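# Six arms lay a framed panel onto sawhorses

## Task

Put the framed panel down so it lies on the sawhorses, then open the grippers and move the arms away; it only counts if the panel stays on the sawhorses without any robot supporting it. Arm feet (metres, facing in degrees counter-clockwise from +x): arm1 x=-0.40 y=+1.01 z=+0.85 facing -89; arm2 x=+0.33 y=+0.99 z=+0.82 facing -94; arm3 x=-0.31 y=-1.00 z=+0.84 facing +90; arm4 x=+0.41 y=-1.02 z=+0.89 facing +84; arm5 x=+1.48 y=+0.03 z=+0.50 facing +177; arm6 x=-1.48 y=-0.06 z=+0.46 facing +1.

## Robot and tools

Robots: six identical i2rt Big YAM arms named arm1 to arm6. Each has six joints, a two-finger gripper and a wrist camera. A fixed room camera, cam_high, is also available. Arms 1 and 2 stand on the +y side facing roughly -y, arms 3 and 4 on the -y side facing roughly +y, arm5 at +x facing -x, arm6 at -x facing +x. The hand reaches about 1.0 m from the joint-1 axis at full stretch.

Frame: one shared scene frame, origin on the floor, +z up, distances in metres. The hand point lies midway between the fingertips; its z axis runs along the fingers and its y axis is the opening direction. With joints 1 and 6 at 0 and the hand level and pointing forward, the wrist camera sits on top of the hand looking toward the fingertips.

Tool execute_actions: argument actions is a list holding exactly one action (or none, which just reports state and pictures). The action is an object keyed by robot name; each robot has its own entry containing joints, an object of absolute targets by joint name (not offsets). Keys and ranges: joint1_rad -2.879 to 2.879 (base yaw, positive counter-clockwise seen from above, 0 = the direction the foot faces); joint2_rad 0 to 3.141 (shoulder, 0 = upper arm pointing back roughly level, positive lifts it up then forward); joint3_rad 0 to 3.019 (elbow, 0 = folded, positive opens); joint4_rad -1.692 to 1.57 (hand pitch, positive tips fingers up); joint5_rad -1.57 to 1.57 (hand side swing, positive to the arm's right); joint6_rad -2.094 to 2.094 (hand roll, positive clockwise seen from behind); gripper_m 0 to 0.093 metres between fingertips. Angles are radians. Tolerances for arrival: ±0.045, 0.14, 0.09, 0.055, 0.03, 0.035 rad and ±0.003 m. All named motions start together and may finish at different times; joints move at different speeds, so the hand can swing along an unexpected path. An action runs at most 15 s. Optional cameras lists camera names (arm1_cam_wrist ... arm6_cam_wrist, cam_high, or all); omitted/null/all gives every camera, [] gives none. An unknown key, bad name or out-of-range number rejects the whole call and nothing moves. Omitted joints or robots may still be driving to earlier targets.

Tool wait: seconds from 0 to 10; commands nothing and returns state and images. Tool zoom_image: camera plus region [x0, y0, x1, y1] in pixels of that camera's latest full 504x504 image, top-left origin, at most 504 by 504. Tool finished_scene: scene number (1 or 2); ends the scene irrevocably and reports success, then gives the next scene's task. A reply with no tool call ends everything.

Result lines: joint_positions gives current joint values. joint_status says how each commanded motion ended: off_target (stopped short, maybe still pushing), contact_stop or time_out (target dropped, holds in place; after time_out a joint may keep a target within 0.375, 0.375, 0.113, 0.225, 0.075, 0.3 rad of where it is and keep pushing), not_followed (a self/inter-arm collision check withheld targets; they may be retried on later actions, though the gripper command still runs). A line 'joint command not followed' with a 'cause:' explains withholding. on_its_own lists uncommanded activity; 'held at' is a held target, not the position. pictures names the returned images in order. MOTOR HOT appears from 85 °C; at 100 °C an OVER-TEMPERATURE FAULT drops the whole arm and its joints read limit_stop_at_motor_heat (resend targets after cooling). A stop reported in a result cancels later motion, wait and finished_scene calls in the same reply.

Cautions: arms do not stop on contact and can push hard; to relieve a push, command the joint's reported position. Tiny target changes may not move a joint. Loaded joints sag. Hard squeezes between two robots fail and end the run; hard hits may too, and the clearance check ignores fingers, gripper housings and wrist cameras and can react late. Nothing reports robot-robot contact. Holding loads heats motors, even while thinking. Never let the panel fall, slam, slip or leave the work area or land on the floor. Loose objects may occasionally be nudged by an outside push. The second scene has a new random start with the same robots; some heat carries over.

Each tool is called after "Call:" by a JSON object that holds its "name" and its "arguments".

## Session

I'll start by looking at the scene.

Call:
{"name": "execute_actions", "arguments": {"actions": []}}

Scene clock: 0.00 s.
arm1.joint_positions: joint1_rad=+0.120 joint2_rad=+0.535 joint3_rad=+1.371 joint4_rad=-1.545 joint5_rad=+0.166 joint6_rad=-0.479 gripper_m=+0.095
arm1.joint_status: not commanded
arm1.hand: x=-0.4100 y=+0.8343 z=+1.3587 quat_wxyz=(-0.183, -0.446, -0.790, +0.379) (m; scene frame)
arm2.joint_positions: joint1_rad=-0.154 joint2_rad=+0.575 joint3_rad=+1.443 joint4_rad=-1.216 joint5_rad=-0.190 joint6_rad=+0.427 gripper_m=+0.095
arm2.joint_status: not commanded
arm2.hand: x=+0.3188 y=+0.7711 z=+1.4184 quat_wxyz=(-0.492, -0.706, -0.412, +0.300) (m; scene frame)
arm3.joint_positions: joint1_rad=+0.182 joint2_rad=+0.486 joint3_rad=+1.461 joint4_rad=-1.178 joint5_rad=+0.179 joint6_rad=+0.270 gripper_m=+0.095
arm3.joint_status: not commanded
arm3.hand: x=-0.3076 y=-0.8159 z=+1.4677 quat_wxyz=(-0.387, +0.481, -0.613, -0.493) (m; scene frame)
arm4.joint_positions: joint1_rad=-0.129 joint2_rad=+0.460 joint3_rad=+1.399 joint4_rad=-1.281 joint5_rad=-0.213 joint6_rad=+0.129 gripper_m=+0.094
arm4.joint_status: not commanded
arm4.hand: x=+0.4121 y=-0.8553 z=+1.4767 quat_wxyz=(-0.372, +0.508, -0.634, -0.450) (m; scene frame)
arm5.joint_positions: joint1_rad=+0.335 joint2_rad=+0.621 joint3_rad=+1.375 joint4_rad=-1.334 joint5_rad=+0.203 joint6_rad=-0.426 gripper_m=+0.094
arm5.joint_status: not commanded
arm5.hand: x=+1.2357 y=+0.0018 z=+1.0356 quat_wxyz=(-0.121, +0.839, +0.262, -0.462) (m; scene frame)
arm6.joint_positions: joint1_rad=+0.398 joint2_rad=+0.624 joint3_rad=+1.387 joint4_rad=-1.157 joint5_rad=-0.123 joint6_rad=-0.346 gripper_m=+0.094
arm6.joint_status: not commanded
arm6.hand: x=-1.2474 y=+0.0718 z=+1.0400 quat_wxyz=(-0.549, +0.343, -0.759, -0.066) (m; scene frame)
pictures: arm1_cam_wrist, arm2_cam_wrist, arm3_cam_wrist, arm4_cam_wrist, arm5_cam_wrist, arm6_cam_wrist, cam_high
Images, in order (width x height): arm1_cam_wrist 504x504, arm2_cam_wrist 504x504, arm3_cam_wrist 504x504, arm4_cam_wrist 504x504, arm5_cam_wrist 504x504, arm6_cam_wrist 504x504, cam_high 504x504.

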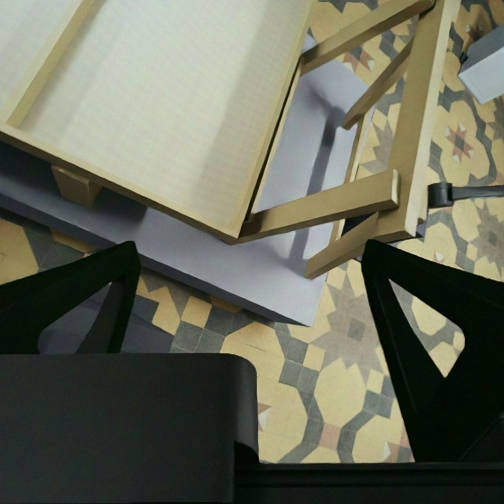

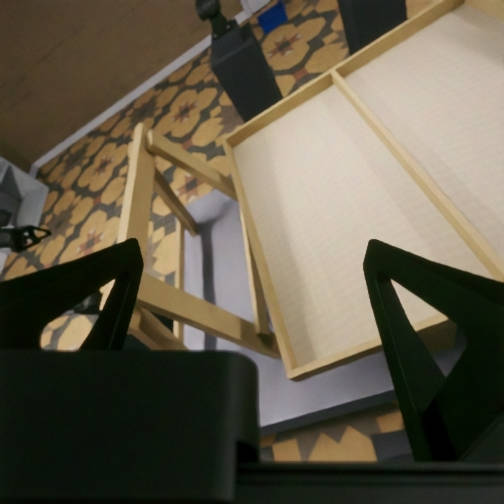

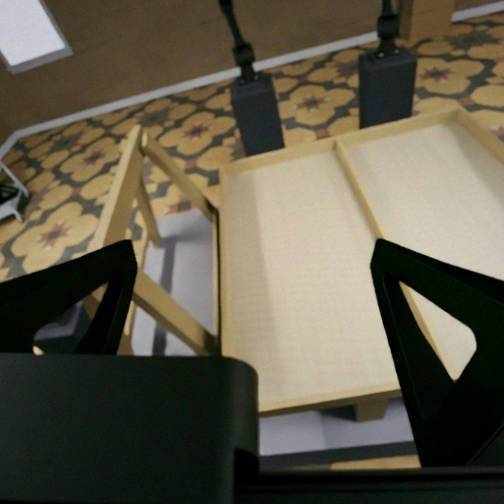

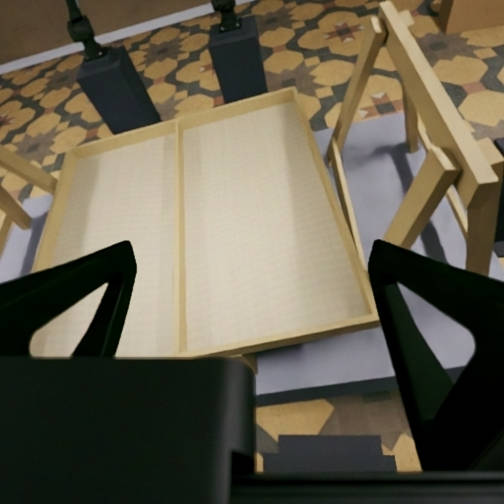

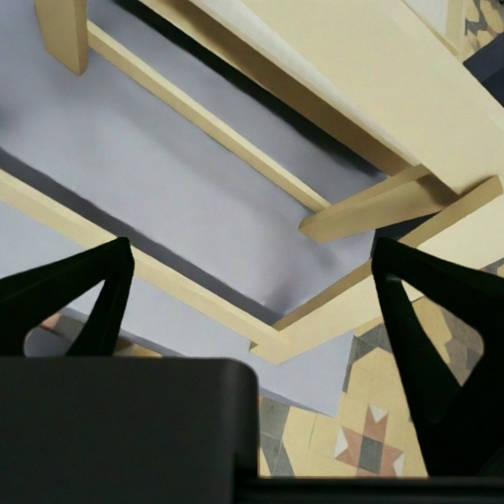

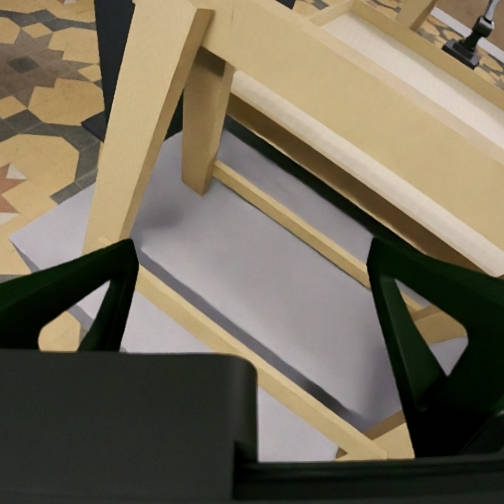

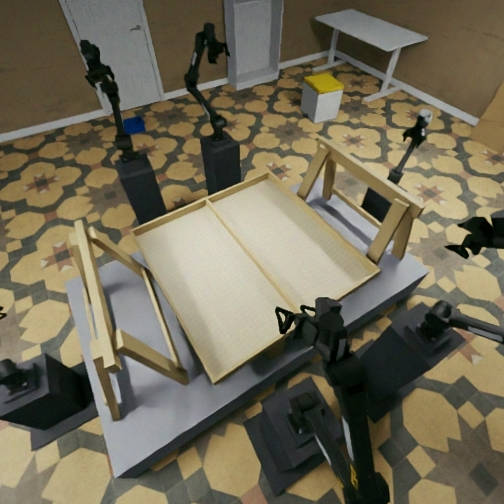

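Call:
{"name": "execute_actions", "arguments": {"actions": [{"arm1": {"joints": {"joint1_rad": 0, "joint2_rad": 1.57, "joint3_rad": 1.57, "joint4_rad": 0, "joint5_rad": 0, "joint6_rad": 0}}, "arm2": {"joints": {"joint1_rad": 0, "joint2_rad": 1.0, "joint3_rad": 1.0, "joint4_rad": -0.8, "joint5_rad": 0, "joint6_rad": 0}}, "arm3": {"joints": {"joint1_rad": 0, "joint2_rad": 1.57, "joint3_rad": 1.57, "joint4_rad": -1.57, "joint5_rad": 0, "joint6_rad": 0}}, "arm4": {"joints": {"joint1_rad": 0, "joint2_rad": 2.0, "joint3_rad": 1.4, "joint4_rad": -0.97, "joint5_rad": 0, "joint6_rad": 0}}, "arm5": {"joints": {"joint1_rad": 0, "joint2_rad": 1.3, "joint3_rad": 2.2, "joint4_rad": -1.6, "joint5_rad": 0, "joint6_rad": 0}}, "arm6": {"joints": {"joint1_rad": 0, "joint2_rad": 0.9, "joint3_rad": 2.0, "joint4_rad": -1.6, "joint5_rad": 0, "joint6_rad": 0}}}]}}

Scene clock: 4.47 s.
arm1.joint_positions: joint1_rad=+0.005 joint2_rad=+1.580 joint3_rad=+1.543 joint4_rad=-0.027 joint5_rad=+0.002 joint6_rad=-0.008 gripper_m=+0.095
arm1.joint_status: all done
arm1.hand: x=-0.3853 y=+0.2879 z=+1.3280 quat_wxyz=(-0.490, -0.510, -0.523, +0.475) (m; scene frame)
arm2.joint_positions: joint1_rad=-0.004 joint2_rad=+1.004 joint3_rad=+0.978 joint4_rad=-0.815 joint5_rad=-0.002 joint6_rad=+0.010 gripper_m=+0.095
arm2.joint_status: all done
arm2.hand: x=+0.3044 y=+0.5690 z=+1.1088 quat_wxyz=(-0.244, -0.687, -0.633, +0.259) (m; scene frame)
arm3.joint_positions: joint1_rad=+0.013 joint2_rad=+1.578 joint3_rad=+1.562 joint4_rad=-1.560 joint5_rad=+0.003 joint6_rad=+0.012 gripper_m=+0.095
arm3.joint_status: all done
arm3.hand: x=-0.3142 y=-0.5232 z=+1.0852 quat_wxyz=(+0.008, +0.707, -0.707, +0.007) (m; scene frame)
arm4.joint_positions: joint1_rad=-0.005 joint2_rad=+2.011 joint3_rad=+1.399 joint4_rad=-0.974 joint5_rad=-0.002 joint6_rad=+0.010 gripper_m=+0.094
arm4.joint_status: all done
arm4.hand: x=+0.4716 y=-0.4701 z=+0.8725 quat_wxyz=(+0.004, +0.661, -0.751, +0.000) (m; scene frame)
arm5.joint_positions: joint1_rad=+0.003 joint2_rad=+1.295 joint3_rad=+2.161 joint4_rad=-1.583 joint5_rad=+0.003 joint6_rad=-0.014 gripper_m=+0.094
arm5.joint_status: all done
arm5.hand: x=+1.0530 y=+0.0542 z=+1.1419 quat_wxyz=(-0.014, +0.912, -0.014, -0.410) (m; scene frame)
arm6.joint_positions: joint1_rad=+0.004 joint2_rad=+0.888 joint3_rad=+1.979 joint4_rad=-1.586 joint5_rad=-0.001 joint6_rad=-0.011 gripper_m=+0.094
arm6.joint_status: all done
arm6.hand: x=-1.2448 y=-0.0444 z=+1.1535 quat_wxyz=(-0.511, +0.017, -0.859, +0.002) (m; scene frame)
pictures: arm1_cam_wrist, arm2_cam_wrist, arm3_cam_wrist, arm4_cam_wrist, arm5_cam_wrist, arm6_cam_wrist, cam_high
Images, in order (width x height): arm1_cam_wrist 504x504, arm2_cam_wrist 504x504, arm3_cam_wrist 504x504, arm4_cam_wrist 504x504, arm5_cam_wrist 504x504, arm6_cam_wrist 504x504, cam_high 504x504.

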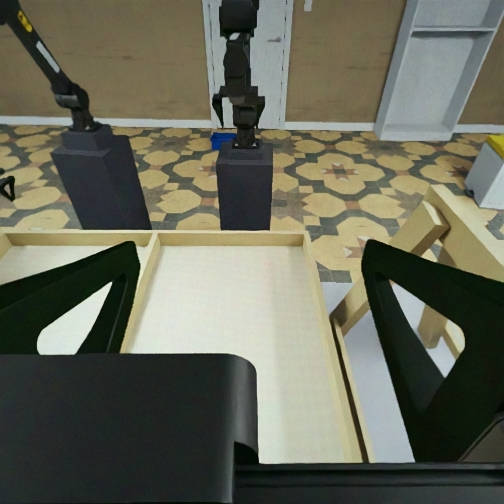

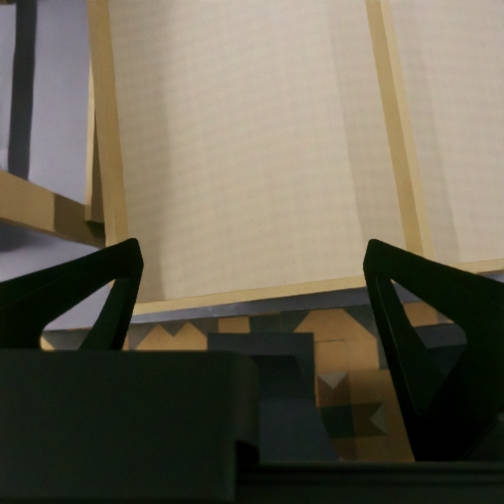

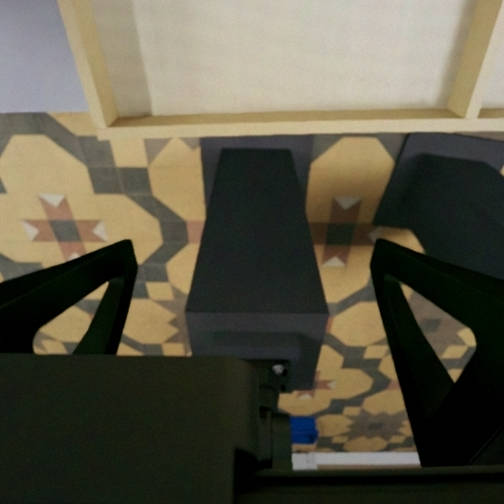

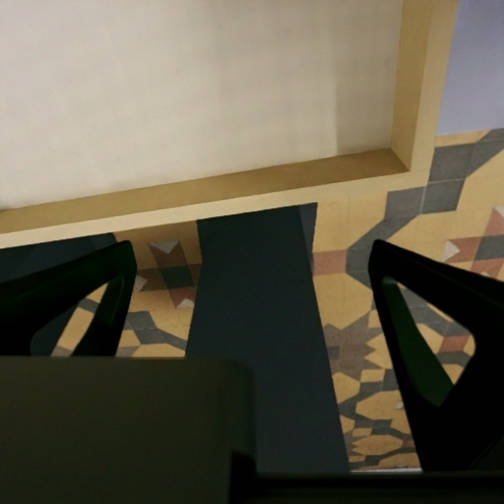

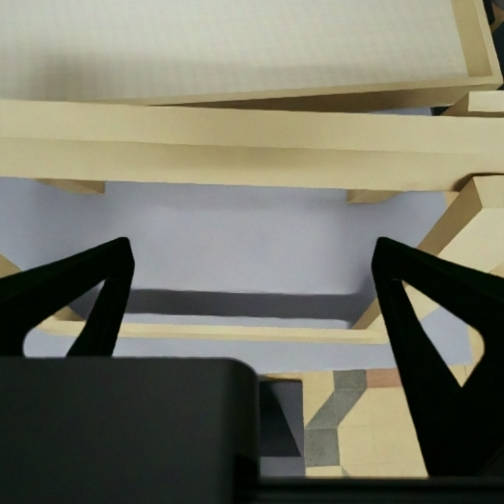

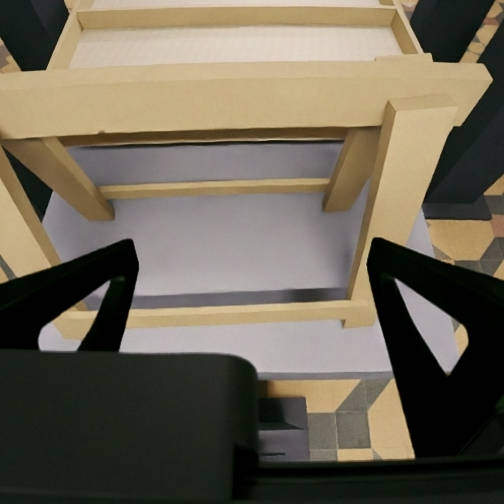

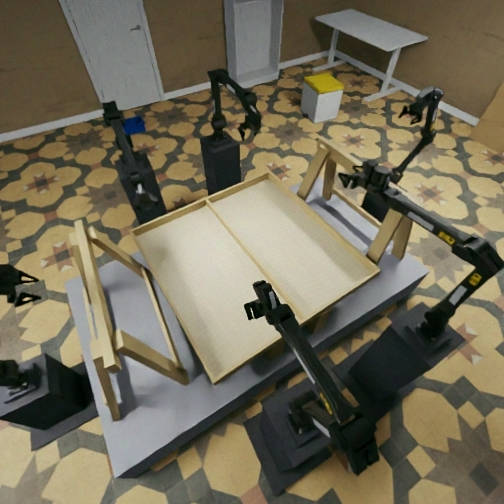

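Call:
{"name": "execute_actions", "arguments": {"actions": [{"arm1": {"joints": {"joint1_rad": -0.017, "joint2_rad": 1.924, "joint3_rad": 0.832, "joint4_rad": -0.479, "joint5_rad": 0, "joint6_rad": 1.571}}, "arm2": {"joints": {"joint1_rad": 0.07, "joint2_rad": 1.822, "joint3_rad": 0.783, "joint4_rad": -0.532, "joint5_rad": 0, "joint6_rad": -1.571}}, "arm3": {"joints": {"joint1_rad": 0, "joint2_rad": 1.861, "joint3_rad": 0.752, "joint4_rad": -0.462, "joint5_rad": 0, "joint6_rad": -1.571}}, "arm4": {"joints": {"joint1_rad": 0.105, "joint2_rad": 2.071, "joint3_rad": 0.842, "joint4_rad": -0.342, "joint5_rad": 0, "joint6_rad": 1.571}}, "arm5": {"joints": {"joint1_rad": 0.05, "joint2_rad": 1.0, "joint3_rad": 0.813, "joint4_rad": -1.4, "joint5_rad": 0, "joint6_rad": 0}}, "arm6": {"joints": {"joint1_rad": -0.017, "joint2_rad": 1.0, "joint3_rad": 0.813, "joint4_rad": -1.4, "joint5_rad": 0, "joint6_rad": 0}}}]}}

Scene clock: 16.67 s.
arm1.joint_positions: joint1_rad=-0.012 joint2_rad=+1.935 joint3_rad=+0.829 joint4_rad=-0.480 joint5_rad=+0.002 joint6_rad=+1.563 gripper_m=+0.095
arm1.joint_status: all done
arm1.hand: x=-0.3956 y=+0.6232 z=+0.7239 quat_wxyz=(+0.010, -1.000, -0.011, -0.004) (m; scene frame)
arm2.joint_positions: joint1_rad=+0.071 joint2_rad=+1.812 joint3_rad=+0.784 joint4_rad=-0.542 joint5_rad=-0.001 joint6_rad=-1.561 gripper_m=+0.095
arm2.joint_status: all done
arm2.hand: x=+0.3355 y=+0.6144 z=+0.7252 quat_wxyz=(+0.000, -0.004, -1.000, +0.000) (m; scene frame)
arm3.joint_positions: joint1_rad=+0.013 joint2_rad=+1.871 joint3_rad=+0.757 joint4_rad=-0.472 joint5_rad=+0.003 joint6_rad=-1.558 gripper_m=+0.095
arm3.joint_status: all done
arm3.hand: x=-0.3149 y=-0.6388 z=+0.7135 quat_wxyz=(+0.016, +1.000, +0.000, -0.001) (m; scene frame)
arm4.joint_positions: joint1_rad=+0.110 joint2_rad=+2.081 joint3_rad=+0.845 joint4_rad=-0.351 joint5_rad=-0.001 joint6_rad=+1.561 gripper_m=+0.094
arm4.joint_status: all done
arm4.hand: x=+0.4077 y=-0.6309 z=+0.7134 quat_wxyz=(+0.001, +0.004, -1.000, +0.003) (m; scene frame)
arm5.joint_positions: joint1_rad=+0.049 joint2_rad=+1.007 joint3_rad=+0.820 joint4_rad=-1.405 joint5_rad=+0.002 joint6_rad=-0.014 gripper_m=+0.094
arm5.joint_status: all done
arm5.hand: x=+1.2266 y=+0.0351 z=+0.6712 quat_wxyz=(-0.001, +1.000, +0.008, +0.015) (m; scene frame)
arm6.joint_positions: joint1_rad=-0.010 joint2_rad=+1.012 joint3_rad=+0.808 joint4_rad=-1.411 joint5_rad=-0.001 joint6_rad=-0.011 gripper_m=+0.094
arm6.joint_status: all done
arm6.hand: x=-1.2329 y=-0.0533 z=+0.6290 quat_wxyz=(+0.023, +0.009, -1.000, +0.005) (m; scene frame)
pictures: arm1_cam_wrist, arm2_cam_wrist, arm3_cam_wrist, arm4_cam_wrist, arm5_cam_wrist, arm6_cam_wrist, cam_high
Images, in order (width x height): arm1_cam_wrist 504x504, arm2_cam_wrist 504x504, arm3_cam_wrist 504x504, arm4_cam_wrist 504x504, arm5_cam_wrist 504x504, arm6_cam_wrist 504x504, cam_high 504x504.

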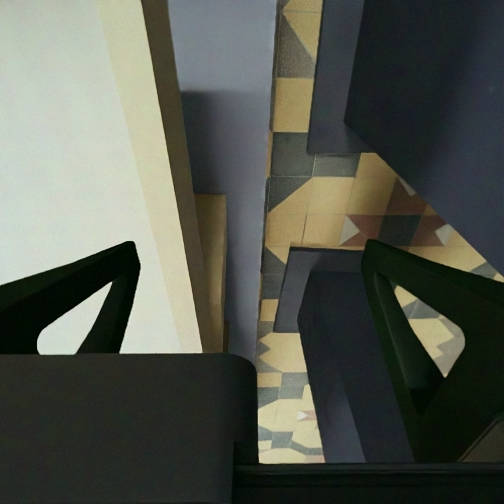

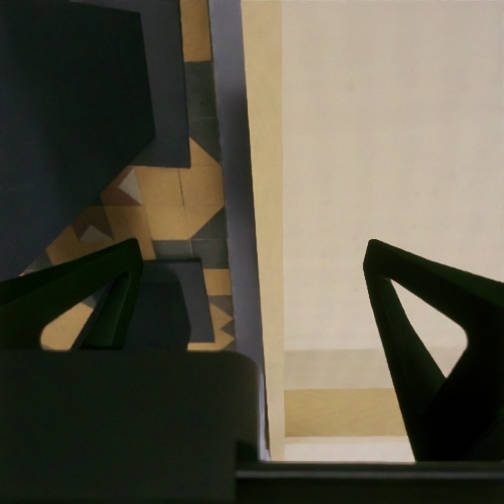

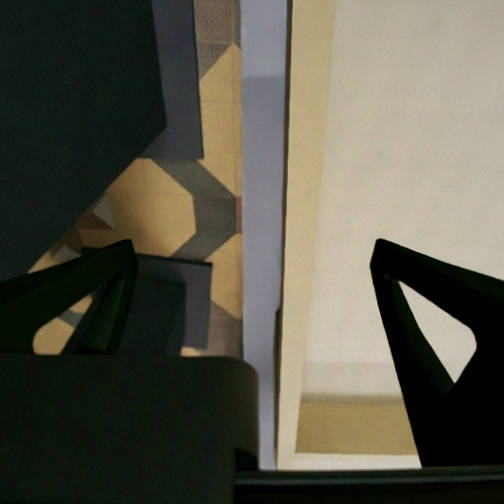

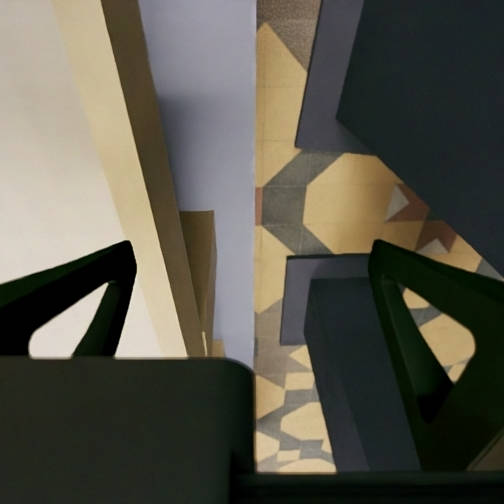

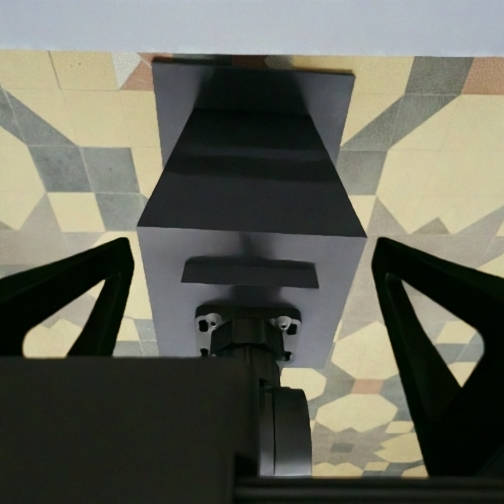

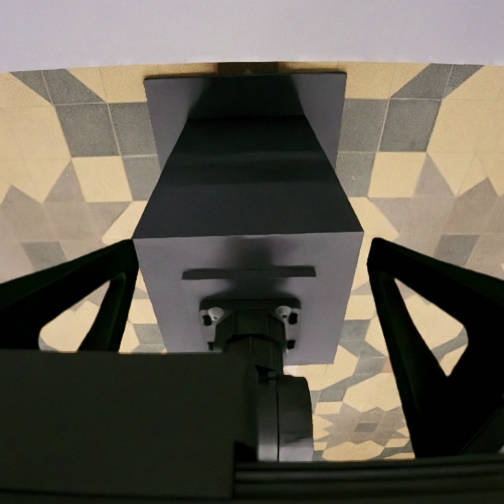

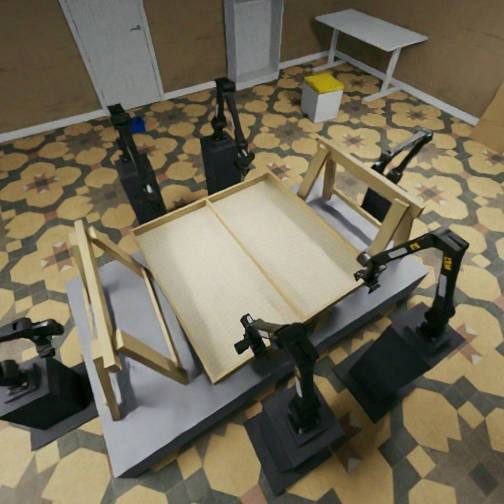

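Call:
{"name": "zoom_image", "arguments": {"camera": "arm5_cam_wrist", "region": [120, 200, 380, 460]}}

Call:
{"name": "zoom_image", "arguments": {"camera": "cam_high", "region": [0, 180, 260, 440]}}

Region (120, 200, 380, 460) of arm5_cam_wrist's 504x504 image, scaled by 1.938, with more detail than that image has.

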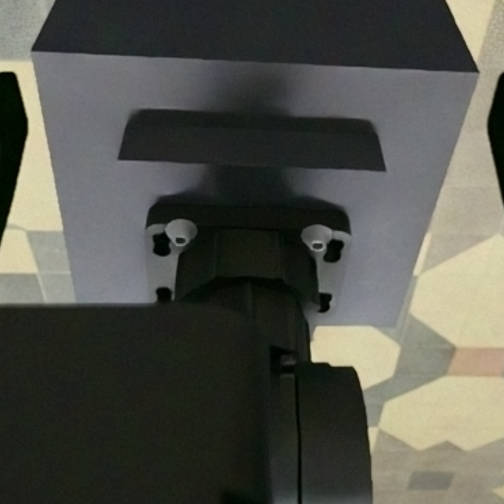

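Region (0, 180, 260, 440) of cam_high's 504x504 image, scaled by 1.938, with more detail than that image has.

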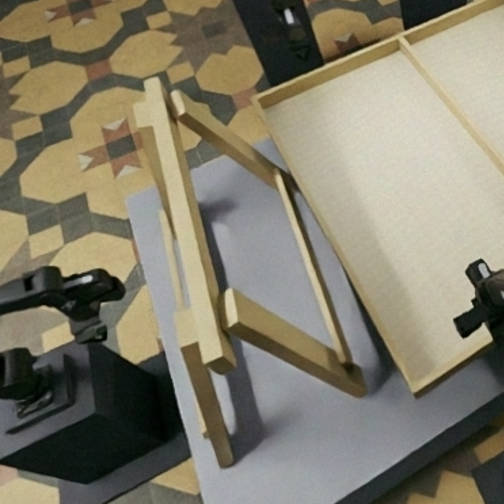

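Call:
{"name": "zoom_image", "arguments": {"camera": "arm6_cam_wrist", "region": [100, 40, 400, 380]}}

Region (100, 40, 400, 380) of arm6_cam_wrist's 504x504 image, scaled by 1.482, with more detail than that image has; it fills the left 445 columns of this view, and the rest is white.

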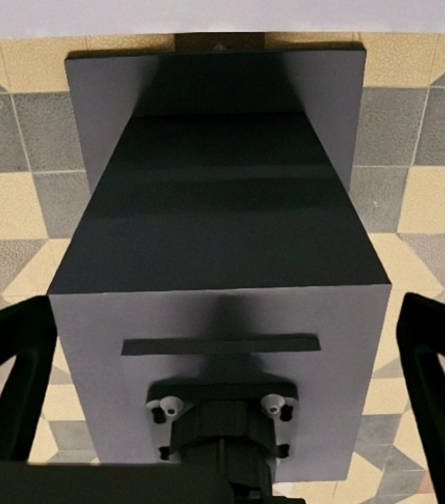

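Call:
{"name": "execute_actions", "arguments": {"actions": [{"arm1": {"joints": {"joint2_rad": 2.095, "joint3_rad": 1.02, "joint4_rad": -0.485, "joint6_rad": 1.49}}, "arm2": {"joints": {"joint2_rad": 2.008, "joint3_rad": 0.813, "joint4_rad": -0.37, "joint6_rad": -1.65}}, "arm3": {"joints": {"joint2_rad": 2.045, "joint3_rad": 0.83, "joint4_rad": -0.322, "joint6_rad": -1.64}}, "arm4": {"joints": {"joint2_rad": 2.217, "joint3_rad": 1.092, "joint4_rad": -0.45, "joint6_rad": 1.49}}, "arm5": {"joints": {"joint2_rad": 0.462, "joint3_rad": 0.436, "joint4_rad": -0.5}}, "arm6": {"joints": {"joint2_rad": 0.5, "joint3_rad": 0.5, "joint4_rad": -0.5}}}]}}

Scene clock: 26.43 s.
arm1.joint_positions: joint1_rad=-0.012 joint2_rad=+2.075 joint3_rad=+1.006 joint4_rad=-0.480 joint5_rad=+0.002 joint6_rad=+1.498 gripper_m=+0.095
arm1.joint_status: all done
arm1.hand: x=-0.3945 y=+0.5576 z=+0.6993 quat_wxyz=(-0.009, -0.999, -0.043, -0.004) (m; scene frame)
arm2.joint_positions: joint1_rad=+0.071 joint2_rad=+2.008 joint3_rad=+0.796 joint4_rad=-0.380 joint5_rad=-0.001 joint6_rad=-1.640 gripper_m=+0.095
arm2.joint_status: all done
arm2.hand: x=+0.3355 y=+0.6176 z=+0.6574 quat_wxyz=(-0.001, +0.036, -0.999, -0.011) (m; scene frame)
arm3.joint_positions: joint1_rad=+0.013 joint2_rad=+2.047 joint3_rad=+0.824 joint4_rad=-0.330 joint5_rad=+0.003 joint6_rad=-1.628 gripper_m=+0.095
arm3.joint_status: all done
arm3.hand: x=-0.3155 y=-0.6121 z=+0.6609 quat_wxyz=(-0.001, +0.999, +0.035, -0.001) (m; scene frame)
arm4.joint_positions: joint1_rad=+0.110 joint2_rad=+2.230 joint3_rad=+1.078 joint4_rad=-0.444 joint5_rad=-0.001 joint6_rad=+1.500 gripper_m=+0.094
arm4.joint_status: all done
arm4.hand: x=+0.4078 y=-0.5611 z=+0.6866 quat_wxyz=(+0.001, +0.034, -0.999, +0.007) (m; scene frame)
arm5.joint_positions: joint1_rad=+0.049 joint2_rad=+0.463 joint3_rad=+0.444 joint4_rad=-0.521 joint5_rad=+0.002 joint6_rad=-0.014 gripper_m=+0.094
arm5.joint_status: all done
arm5.hand: x=+1.1670 y=+0.0350 z=+0.7265 quat_wxyz=(-0.004, +0.872, +0.006, -0.489) (m; scene frame)
arm6.joint_positions: joint1_rad=-0.010 joint2_rad=+0.504 joint3_rad=+0.496 joint4_rad=-0.527 joint5_rad=-0.001 joint6_rad=-0.011 gripper_m=+0.094
arm6.joint_status: all done
arm6.hand: x=-1.1579 y=-0.0520 z=+0.7085 quat_wxyz=(-0.494, +0.011, -0.869, +0.005) (m; scene frame)
pictures: arm1_cam_wrist, arm2_cam_wrist, arm3_cam_wrist, arm4_cam_wrist, arm5_cam_wrist, arm6_cam_wrist, cam_high
Images, in order (width x height): arm1_cam_wrist 504x504, arm2_cam_wrist 504x504, arm3_cam_wrist 504x504, arm4_cam_wrist 504x504, arm5_cam_wrist 504x504, arm6_cam_wrist 504x504, cam_high 504x504.

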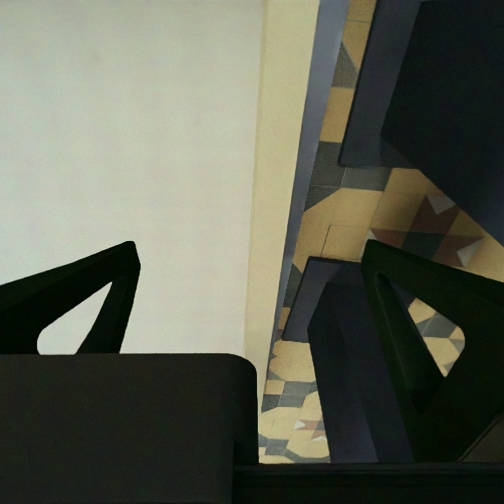

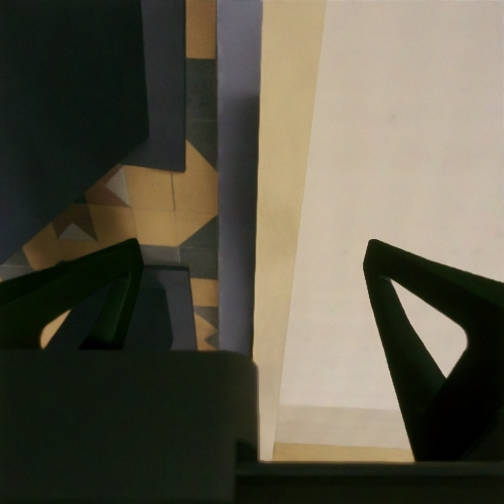

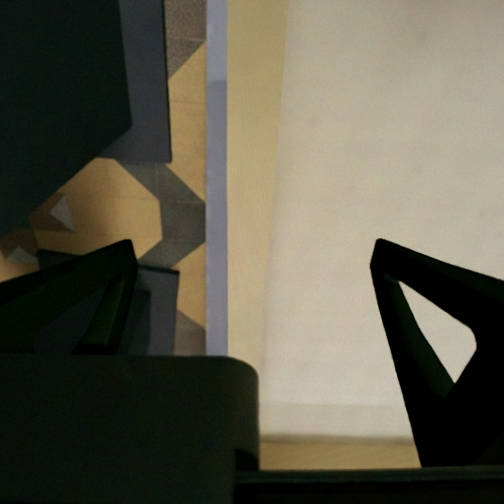

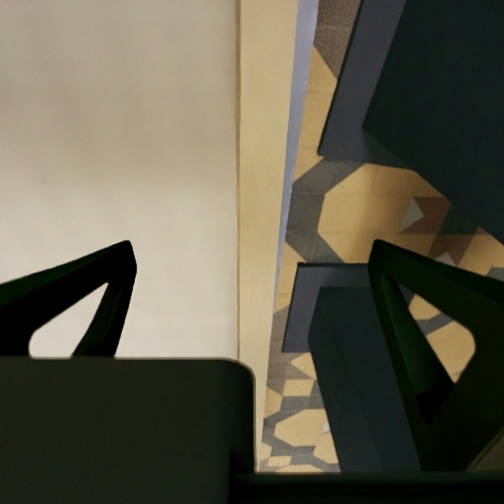

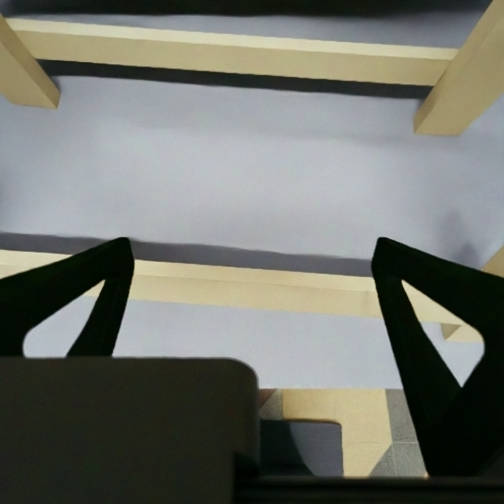

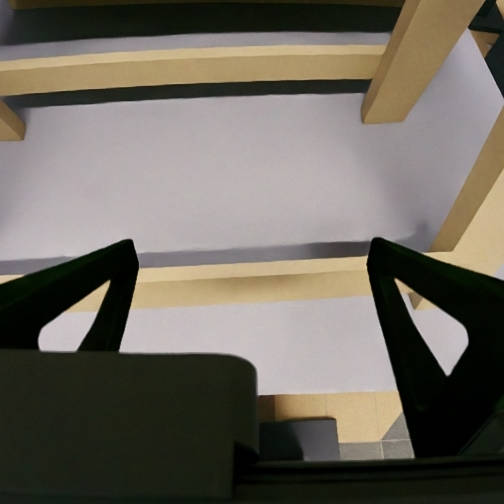

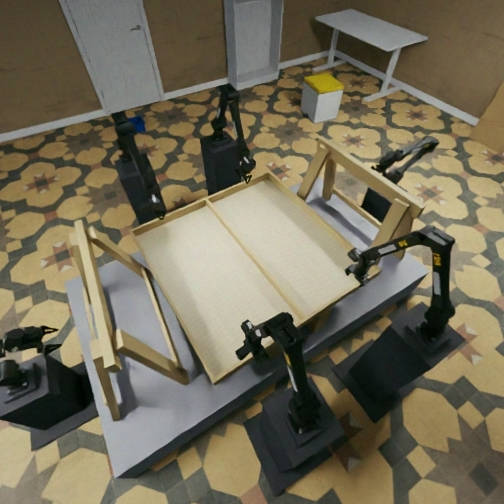

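Call:
{"name": "execute_actions", "arguments": {"actions": [{"arm1": {"joints": {"joint2_rad": 2.2, "joint3_rad": 1.03, "joint4_rad": -0.38, "joint6_rad": 1.55}}, "arm2": {"joints": {"joint2_rad": 2.095, "joint3_rad": 0.84, "joint4_rad": -0.295, "joint6_rad": -1.61}}, "arm3": {"joints": {"joint2_rad": 2.135, "joint3_rad": 0.85, "joint4_rad": -0.255, "joint6_rad": -1.59}}, "arm4": {"joints": {"joint2_rad": 2.33, "joint3_rad": 1.115, "joint4_rad": -0.35, "joint6_rad": 1.53}}, "arm5": {"joints": {"joint4_rad": 0.66}}, "arm6": {"joints": {"joint4_rad": 0.65}}}]}}

Scene clock: 32.40 s.
arm1.joint_positions: joint1_rad=-0.012 joint2_rad=+2.188 joint3_rad=+1.015 joint4_rad=-0.396 joint5_rad=+0.002 joint6_rad=+1.542 gripper_m=+0.095
arm1.joint_status: all done
arm1.hand: x=-0.3941 y=+0.5661 z=+0.6526 quat_wxyz=(+0.001, -1.000, -0.021, -0.004) (m; scene frame)
arm2.joint_positions: joint1_rad=+0.071 joint2_rad=+2.081 joint3_rad=+0.828 joint4_rad=-0.303 joint5_rad=-0.001 joint6_rad=-1.620 gripper_m=+0.095
arm2.joint_status: all done
arm2.hand: x=+0.3355 y=+0.6010 z=+0.6354 quat_wxyz=(+0.000, +0.026, -1.000, +0.007) (m; scene frame)
arm3.joint_positions: joint1_rad=+0.013 joint2_rad=+2.129 joint3_rad=+0.839 joint4_rad=-0.264 joint5_rad=+0.003 joint6_rad=-1.603 gripper_m=+0.095
arm3.joint_status: all done
arm3.hand: x=-0.3157 y=-0.6133 z=+0.6326 quat_wxyz=(-0.001, +1.000, +0.022, -0.001) (m; scene frame)
arm4.joint_positions: joint1_rad=+0.110 joint2_rad=+2.341 joint3_rad=+1.099 joint4_rad=-0.357 joint5_rad=-0.001 joint6_rad=+1.520 gripper_m=+0.094
arm4.joint_status: all done
arm4.hand: x=+0.4078 y=-0.5672 z=+0.6405 quat_wxyz=(+0.001, +0.024, -1.000, +0.009) (m; scene frame)
arm5.joint_positions: joint1_rad=+0.049 joint2_rad=+0.463 joint3_rad=+0.444 joint4_rad=+0.641 joint5_rad=+0.002 joint6_rad=-0.014 gripper_m=+0.094
arm5.joint_status: all done
arm5.hand: x=+1.1753 y=+0.0350 z=+0.9964 quat_wxyz=(-0.006, +0.461, +0.003, -0.887) (m; scene frame)
arm6.joint_positions: joint1_rad=-0.010 joint2_rad=+0.504 joint3_rad=+0.496 joint4_rad=+0.626 joint5_rad=-0.001 joint6_rad=-0.011 gripper_m=+0.094
arm6.joint_status: all done
arm6.hand: x=-1.1682 y=-0.0491 z=+0.9764 quat_wxyz=(-0.888, +0.010, -0.459, +0.004) (m; scene frame)
pictures: arm1_cam_wrist, arm2_cam_wrist, arm3_cam_wrist, arm4_cam_wrist, arm5_cam_wrist, arm6_cam_wrist, cam_high
Images, in order (width x height): arm1_cam_wrist 504x504, arm2_cam_wrist 504x504, arm3_cam_wrist 504x504, arm4_cam_wrist 504x504, arm5_cam_wrist 504x504, arm6_cam_wrist 504x504, cam_high 504x504.

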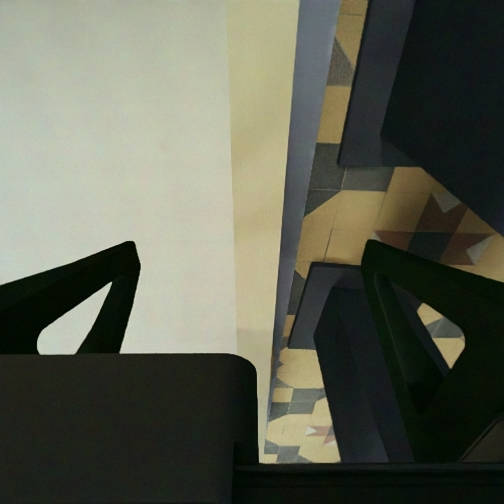

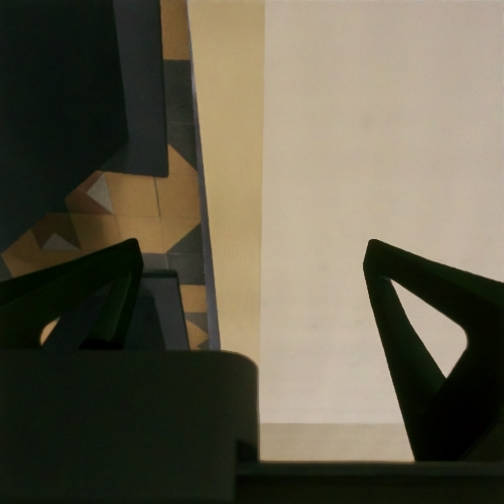

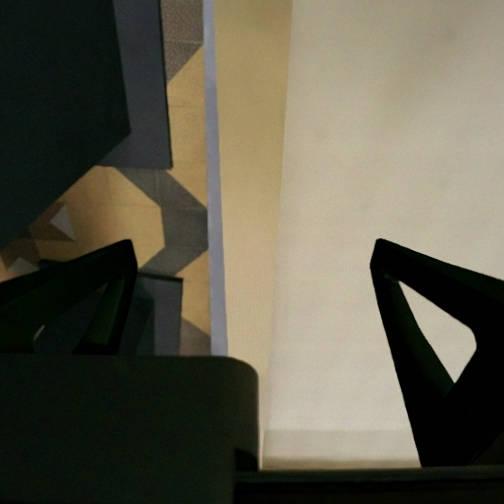

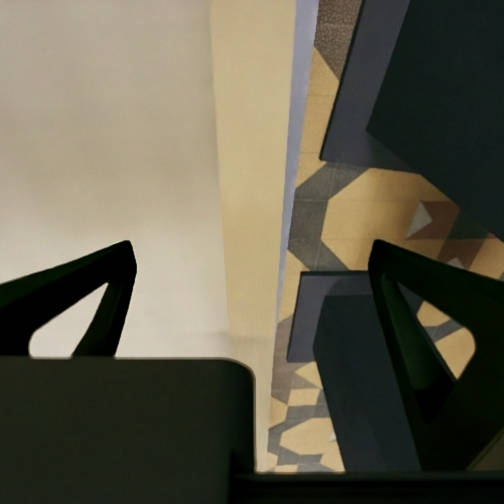

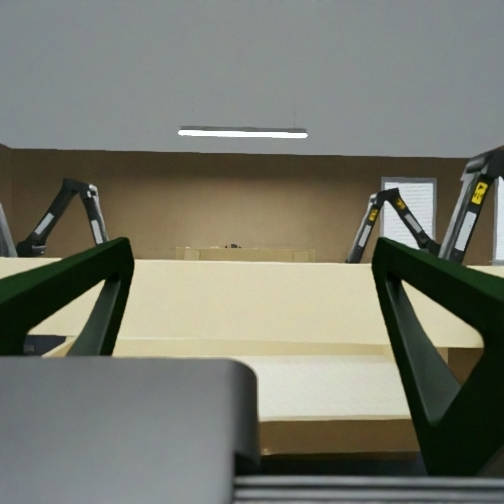

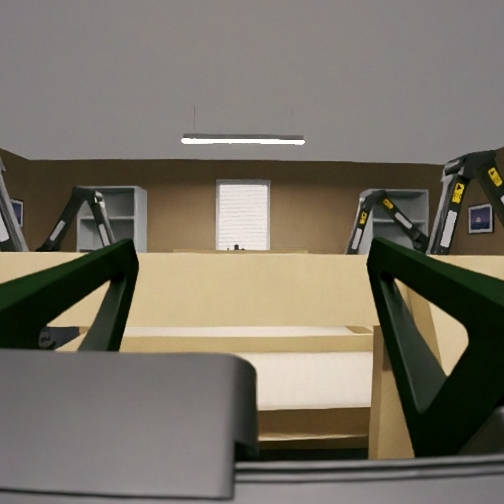

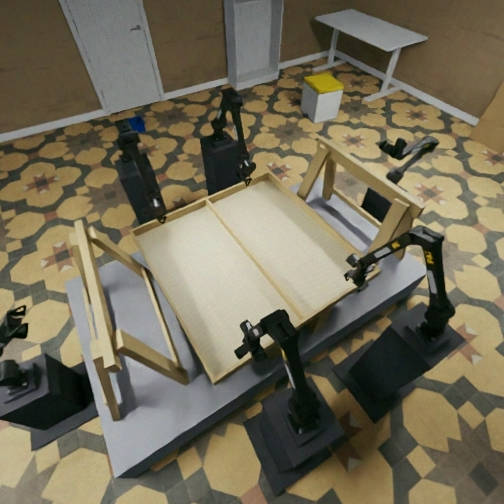

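Call:
{"name": "execute_actions", "arguments": {"actions": [{"arm1": {"joints": {"joint2_rad": 2.363, "joint3_rad": 1.066, "joint4_rad": -0.252}}, "arm2": {"joints": {"joint2_rad": 2.228, "joint3_rad": 0.864, "joint4_rad": -0.196}}, "arm3": {"joints": {"joint2_rad": 2.263, "joint3_rad": 0.876, "joint4_rad": -0.151}}, "arm4": {"joints": {"joint2_rad": 2.462, "joint3_rad": 1.158, "joint4_rad": -0.244}}, "arm5": {"joints": {"joint2_rad": 1.0, "joint3_rad": 0.6, "joint4_rad": -0.95, "joint6_rad": 1.571}}, "arm6": {"joints": {"joint2_rad": 1.0, "joint3_rad": 0.6, "joint4_rad": -0.95, "joint6_rad": 1.571}}}]}}

Scene clock: 38.77 s.
arm1.joint_positions: joint1_rad=-0.012 joint2_rad=+2.355 joint3_rad=+1.060 joint4_rad=-0.266 joint5_rad=+0.002 joint6_rad=+1.543 gripper_m=+0.095
arm1.joint_status: all done
arm1.hand: x=-0.3935 y=+0.5670 z=+0.5881 quat_wxyz=(-0.003, -1.000, -0.020, -0.004) (m; scene frame)
arm2.joint_positions: joint1_rad=+0.071 joint2_rad=+2.224 joint3_rad=+0.858 joint4_rad=-0.204 joint5_rad=-0.001 joint6_rad=-1.619 gripper_m=+0.095
arm2.joint_status: all done
arm2.hand: x=+0.3355 y=+0.6068 z=+0.5863 quat_wxyz=(+0.000, +0.025, -1.000, -0.001) (m; scene frame)
arm3.joint_positions: joint1_rad=+0.013 joint2_rad=+2.263 joint3_rad=+0.873 joint4_rad=-0.161 joint5_rad=+0.003 joint6_rad=-1.602 gripper_m=+0.095
arm3.joint_status: all done
arm3.hand: x=-0.3159 y=-0.6145 z=+0.5868 quat_wxyz=(-0.002, +1.000, +0.022, -0.001) (m; scene frame)
arm4.joint_positions: joint1_rad=+0.110 joint2_rad=+2.461 joint3_rad=+1.154 joint4_rad=-0.248 joint5_rad=-0.001 joint6_rad=+1.521 gripper_m=+0.094
arm4.joint_status: all done
arm4.hand: x=+0.4077 y=-0.5551 z=+0.5943 quat_wxyz=(+0.001, +0.023, -1.000, -0.012) (m; scene frame)
arm5.joint_positions: joint1_rad=+0.049 joint2_rad=+1.006 joint3_rad=+0.577 joint4_rad=-0.936 joint5_rad=+0.002 joint6_rad=+1.556 gripper_m=+0.095
arm5.joint_status: all done
arm5.hand: x=+1.2000 y=+0.0350 z=+0.5880 quat_wxyz=(+0.069, +0.709, -0.698, -0.071) (m; scene frame)
arm6.joint_positions: joint1_rad=-0.010 joint2_rad=+1.005 joint3_rad=+0.569 joint4_rad=-0.936 joint5_rad=-0.001 joint6_rad=+1.559 gripper_m=+0.094
arm6.joint_status: all done
arm6.hand: x=-1.2039 y=-0.0540 z=+0.5484 quat_wxyz=(-0.073, -0.697, -0.710, -0.066) (m; scene frame)
pictures: arm1_cam_wrist, arm2_cam_wrist, arm3_cam_wrist, arm4_cam_wrist, arm5_cam_wrist, arm6_cam_wrist, cam_high
Images, in order (width x height): arm1_cam_wrist 504x504, arm2_cam_wrist 504x504, arm3_cam_wrist 504x504, arm4_cam_wrist 504x504, arm5_cam_wrist 504x504, arm6_cam_wrist 504x504, cam_high 504x504.

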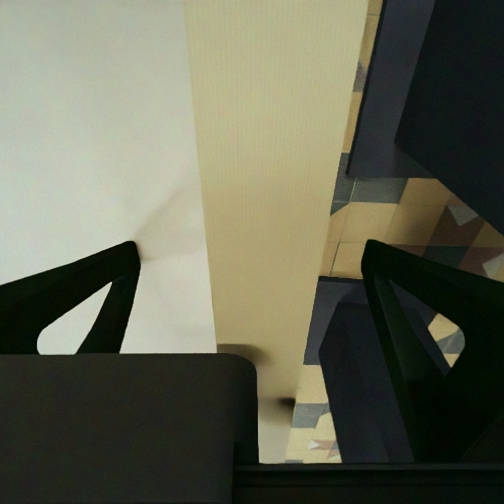

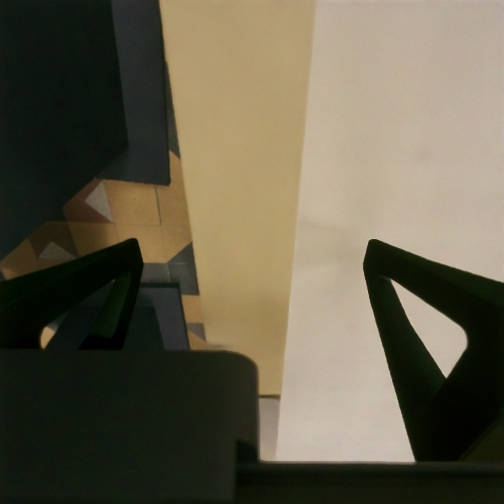

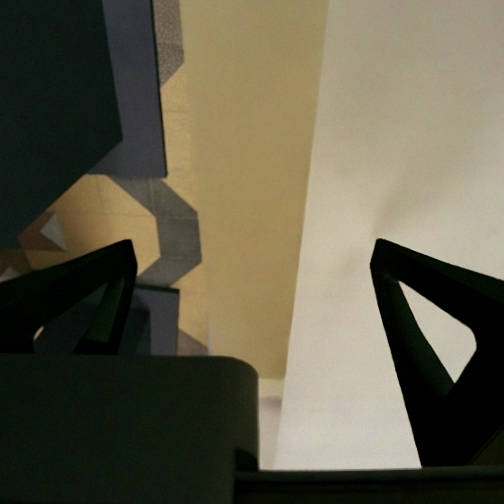

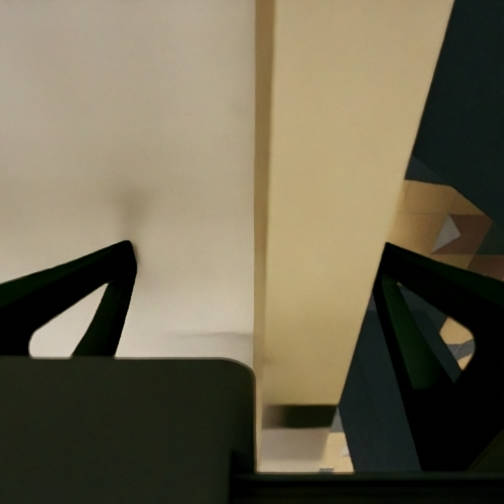

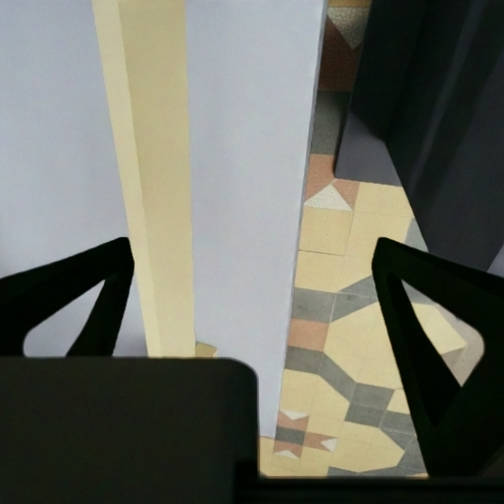

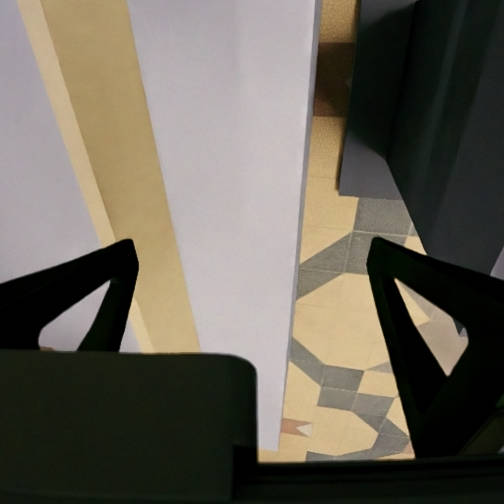

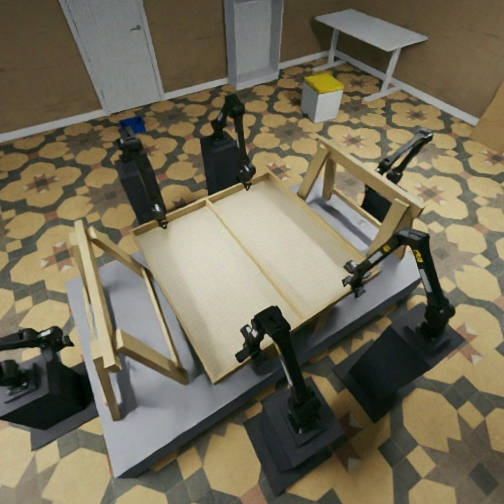

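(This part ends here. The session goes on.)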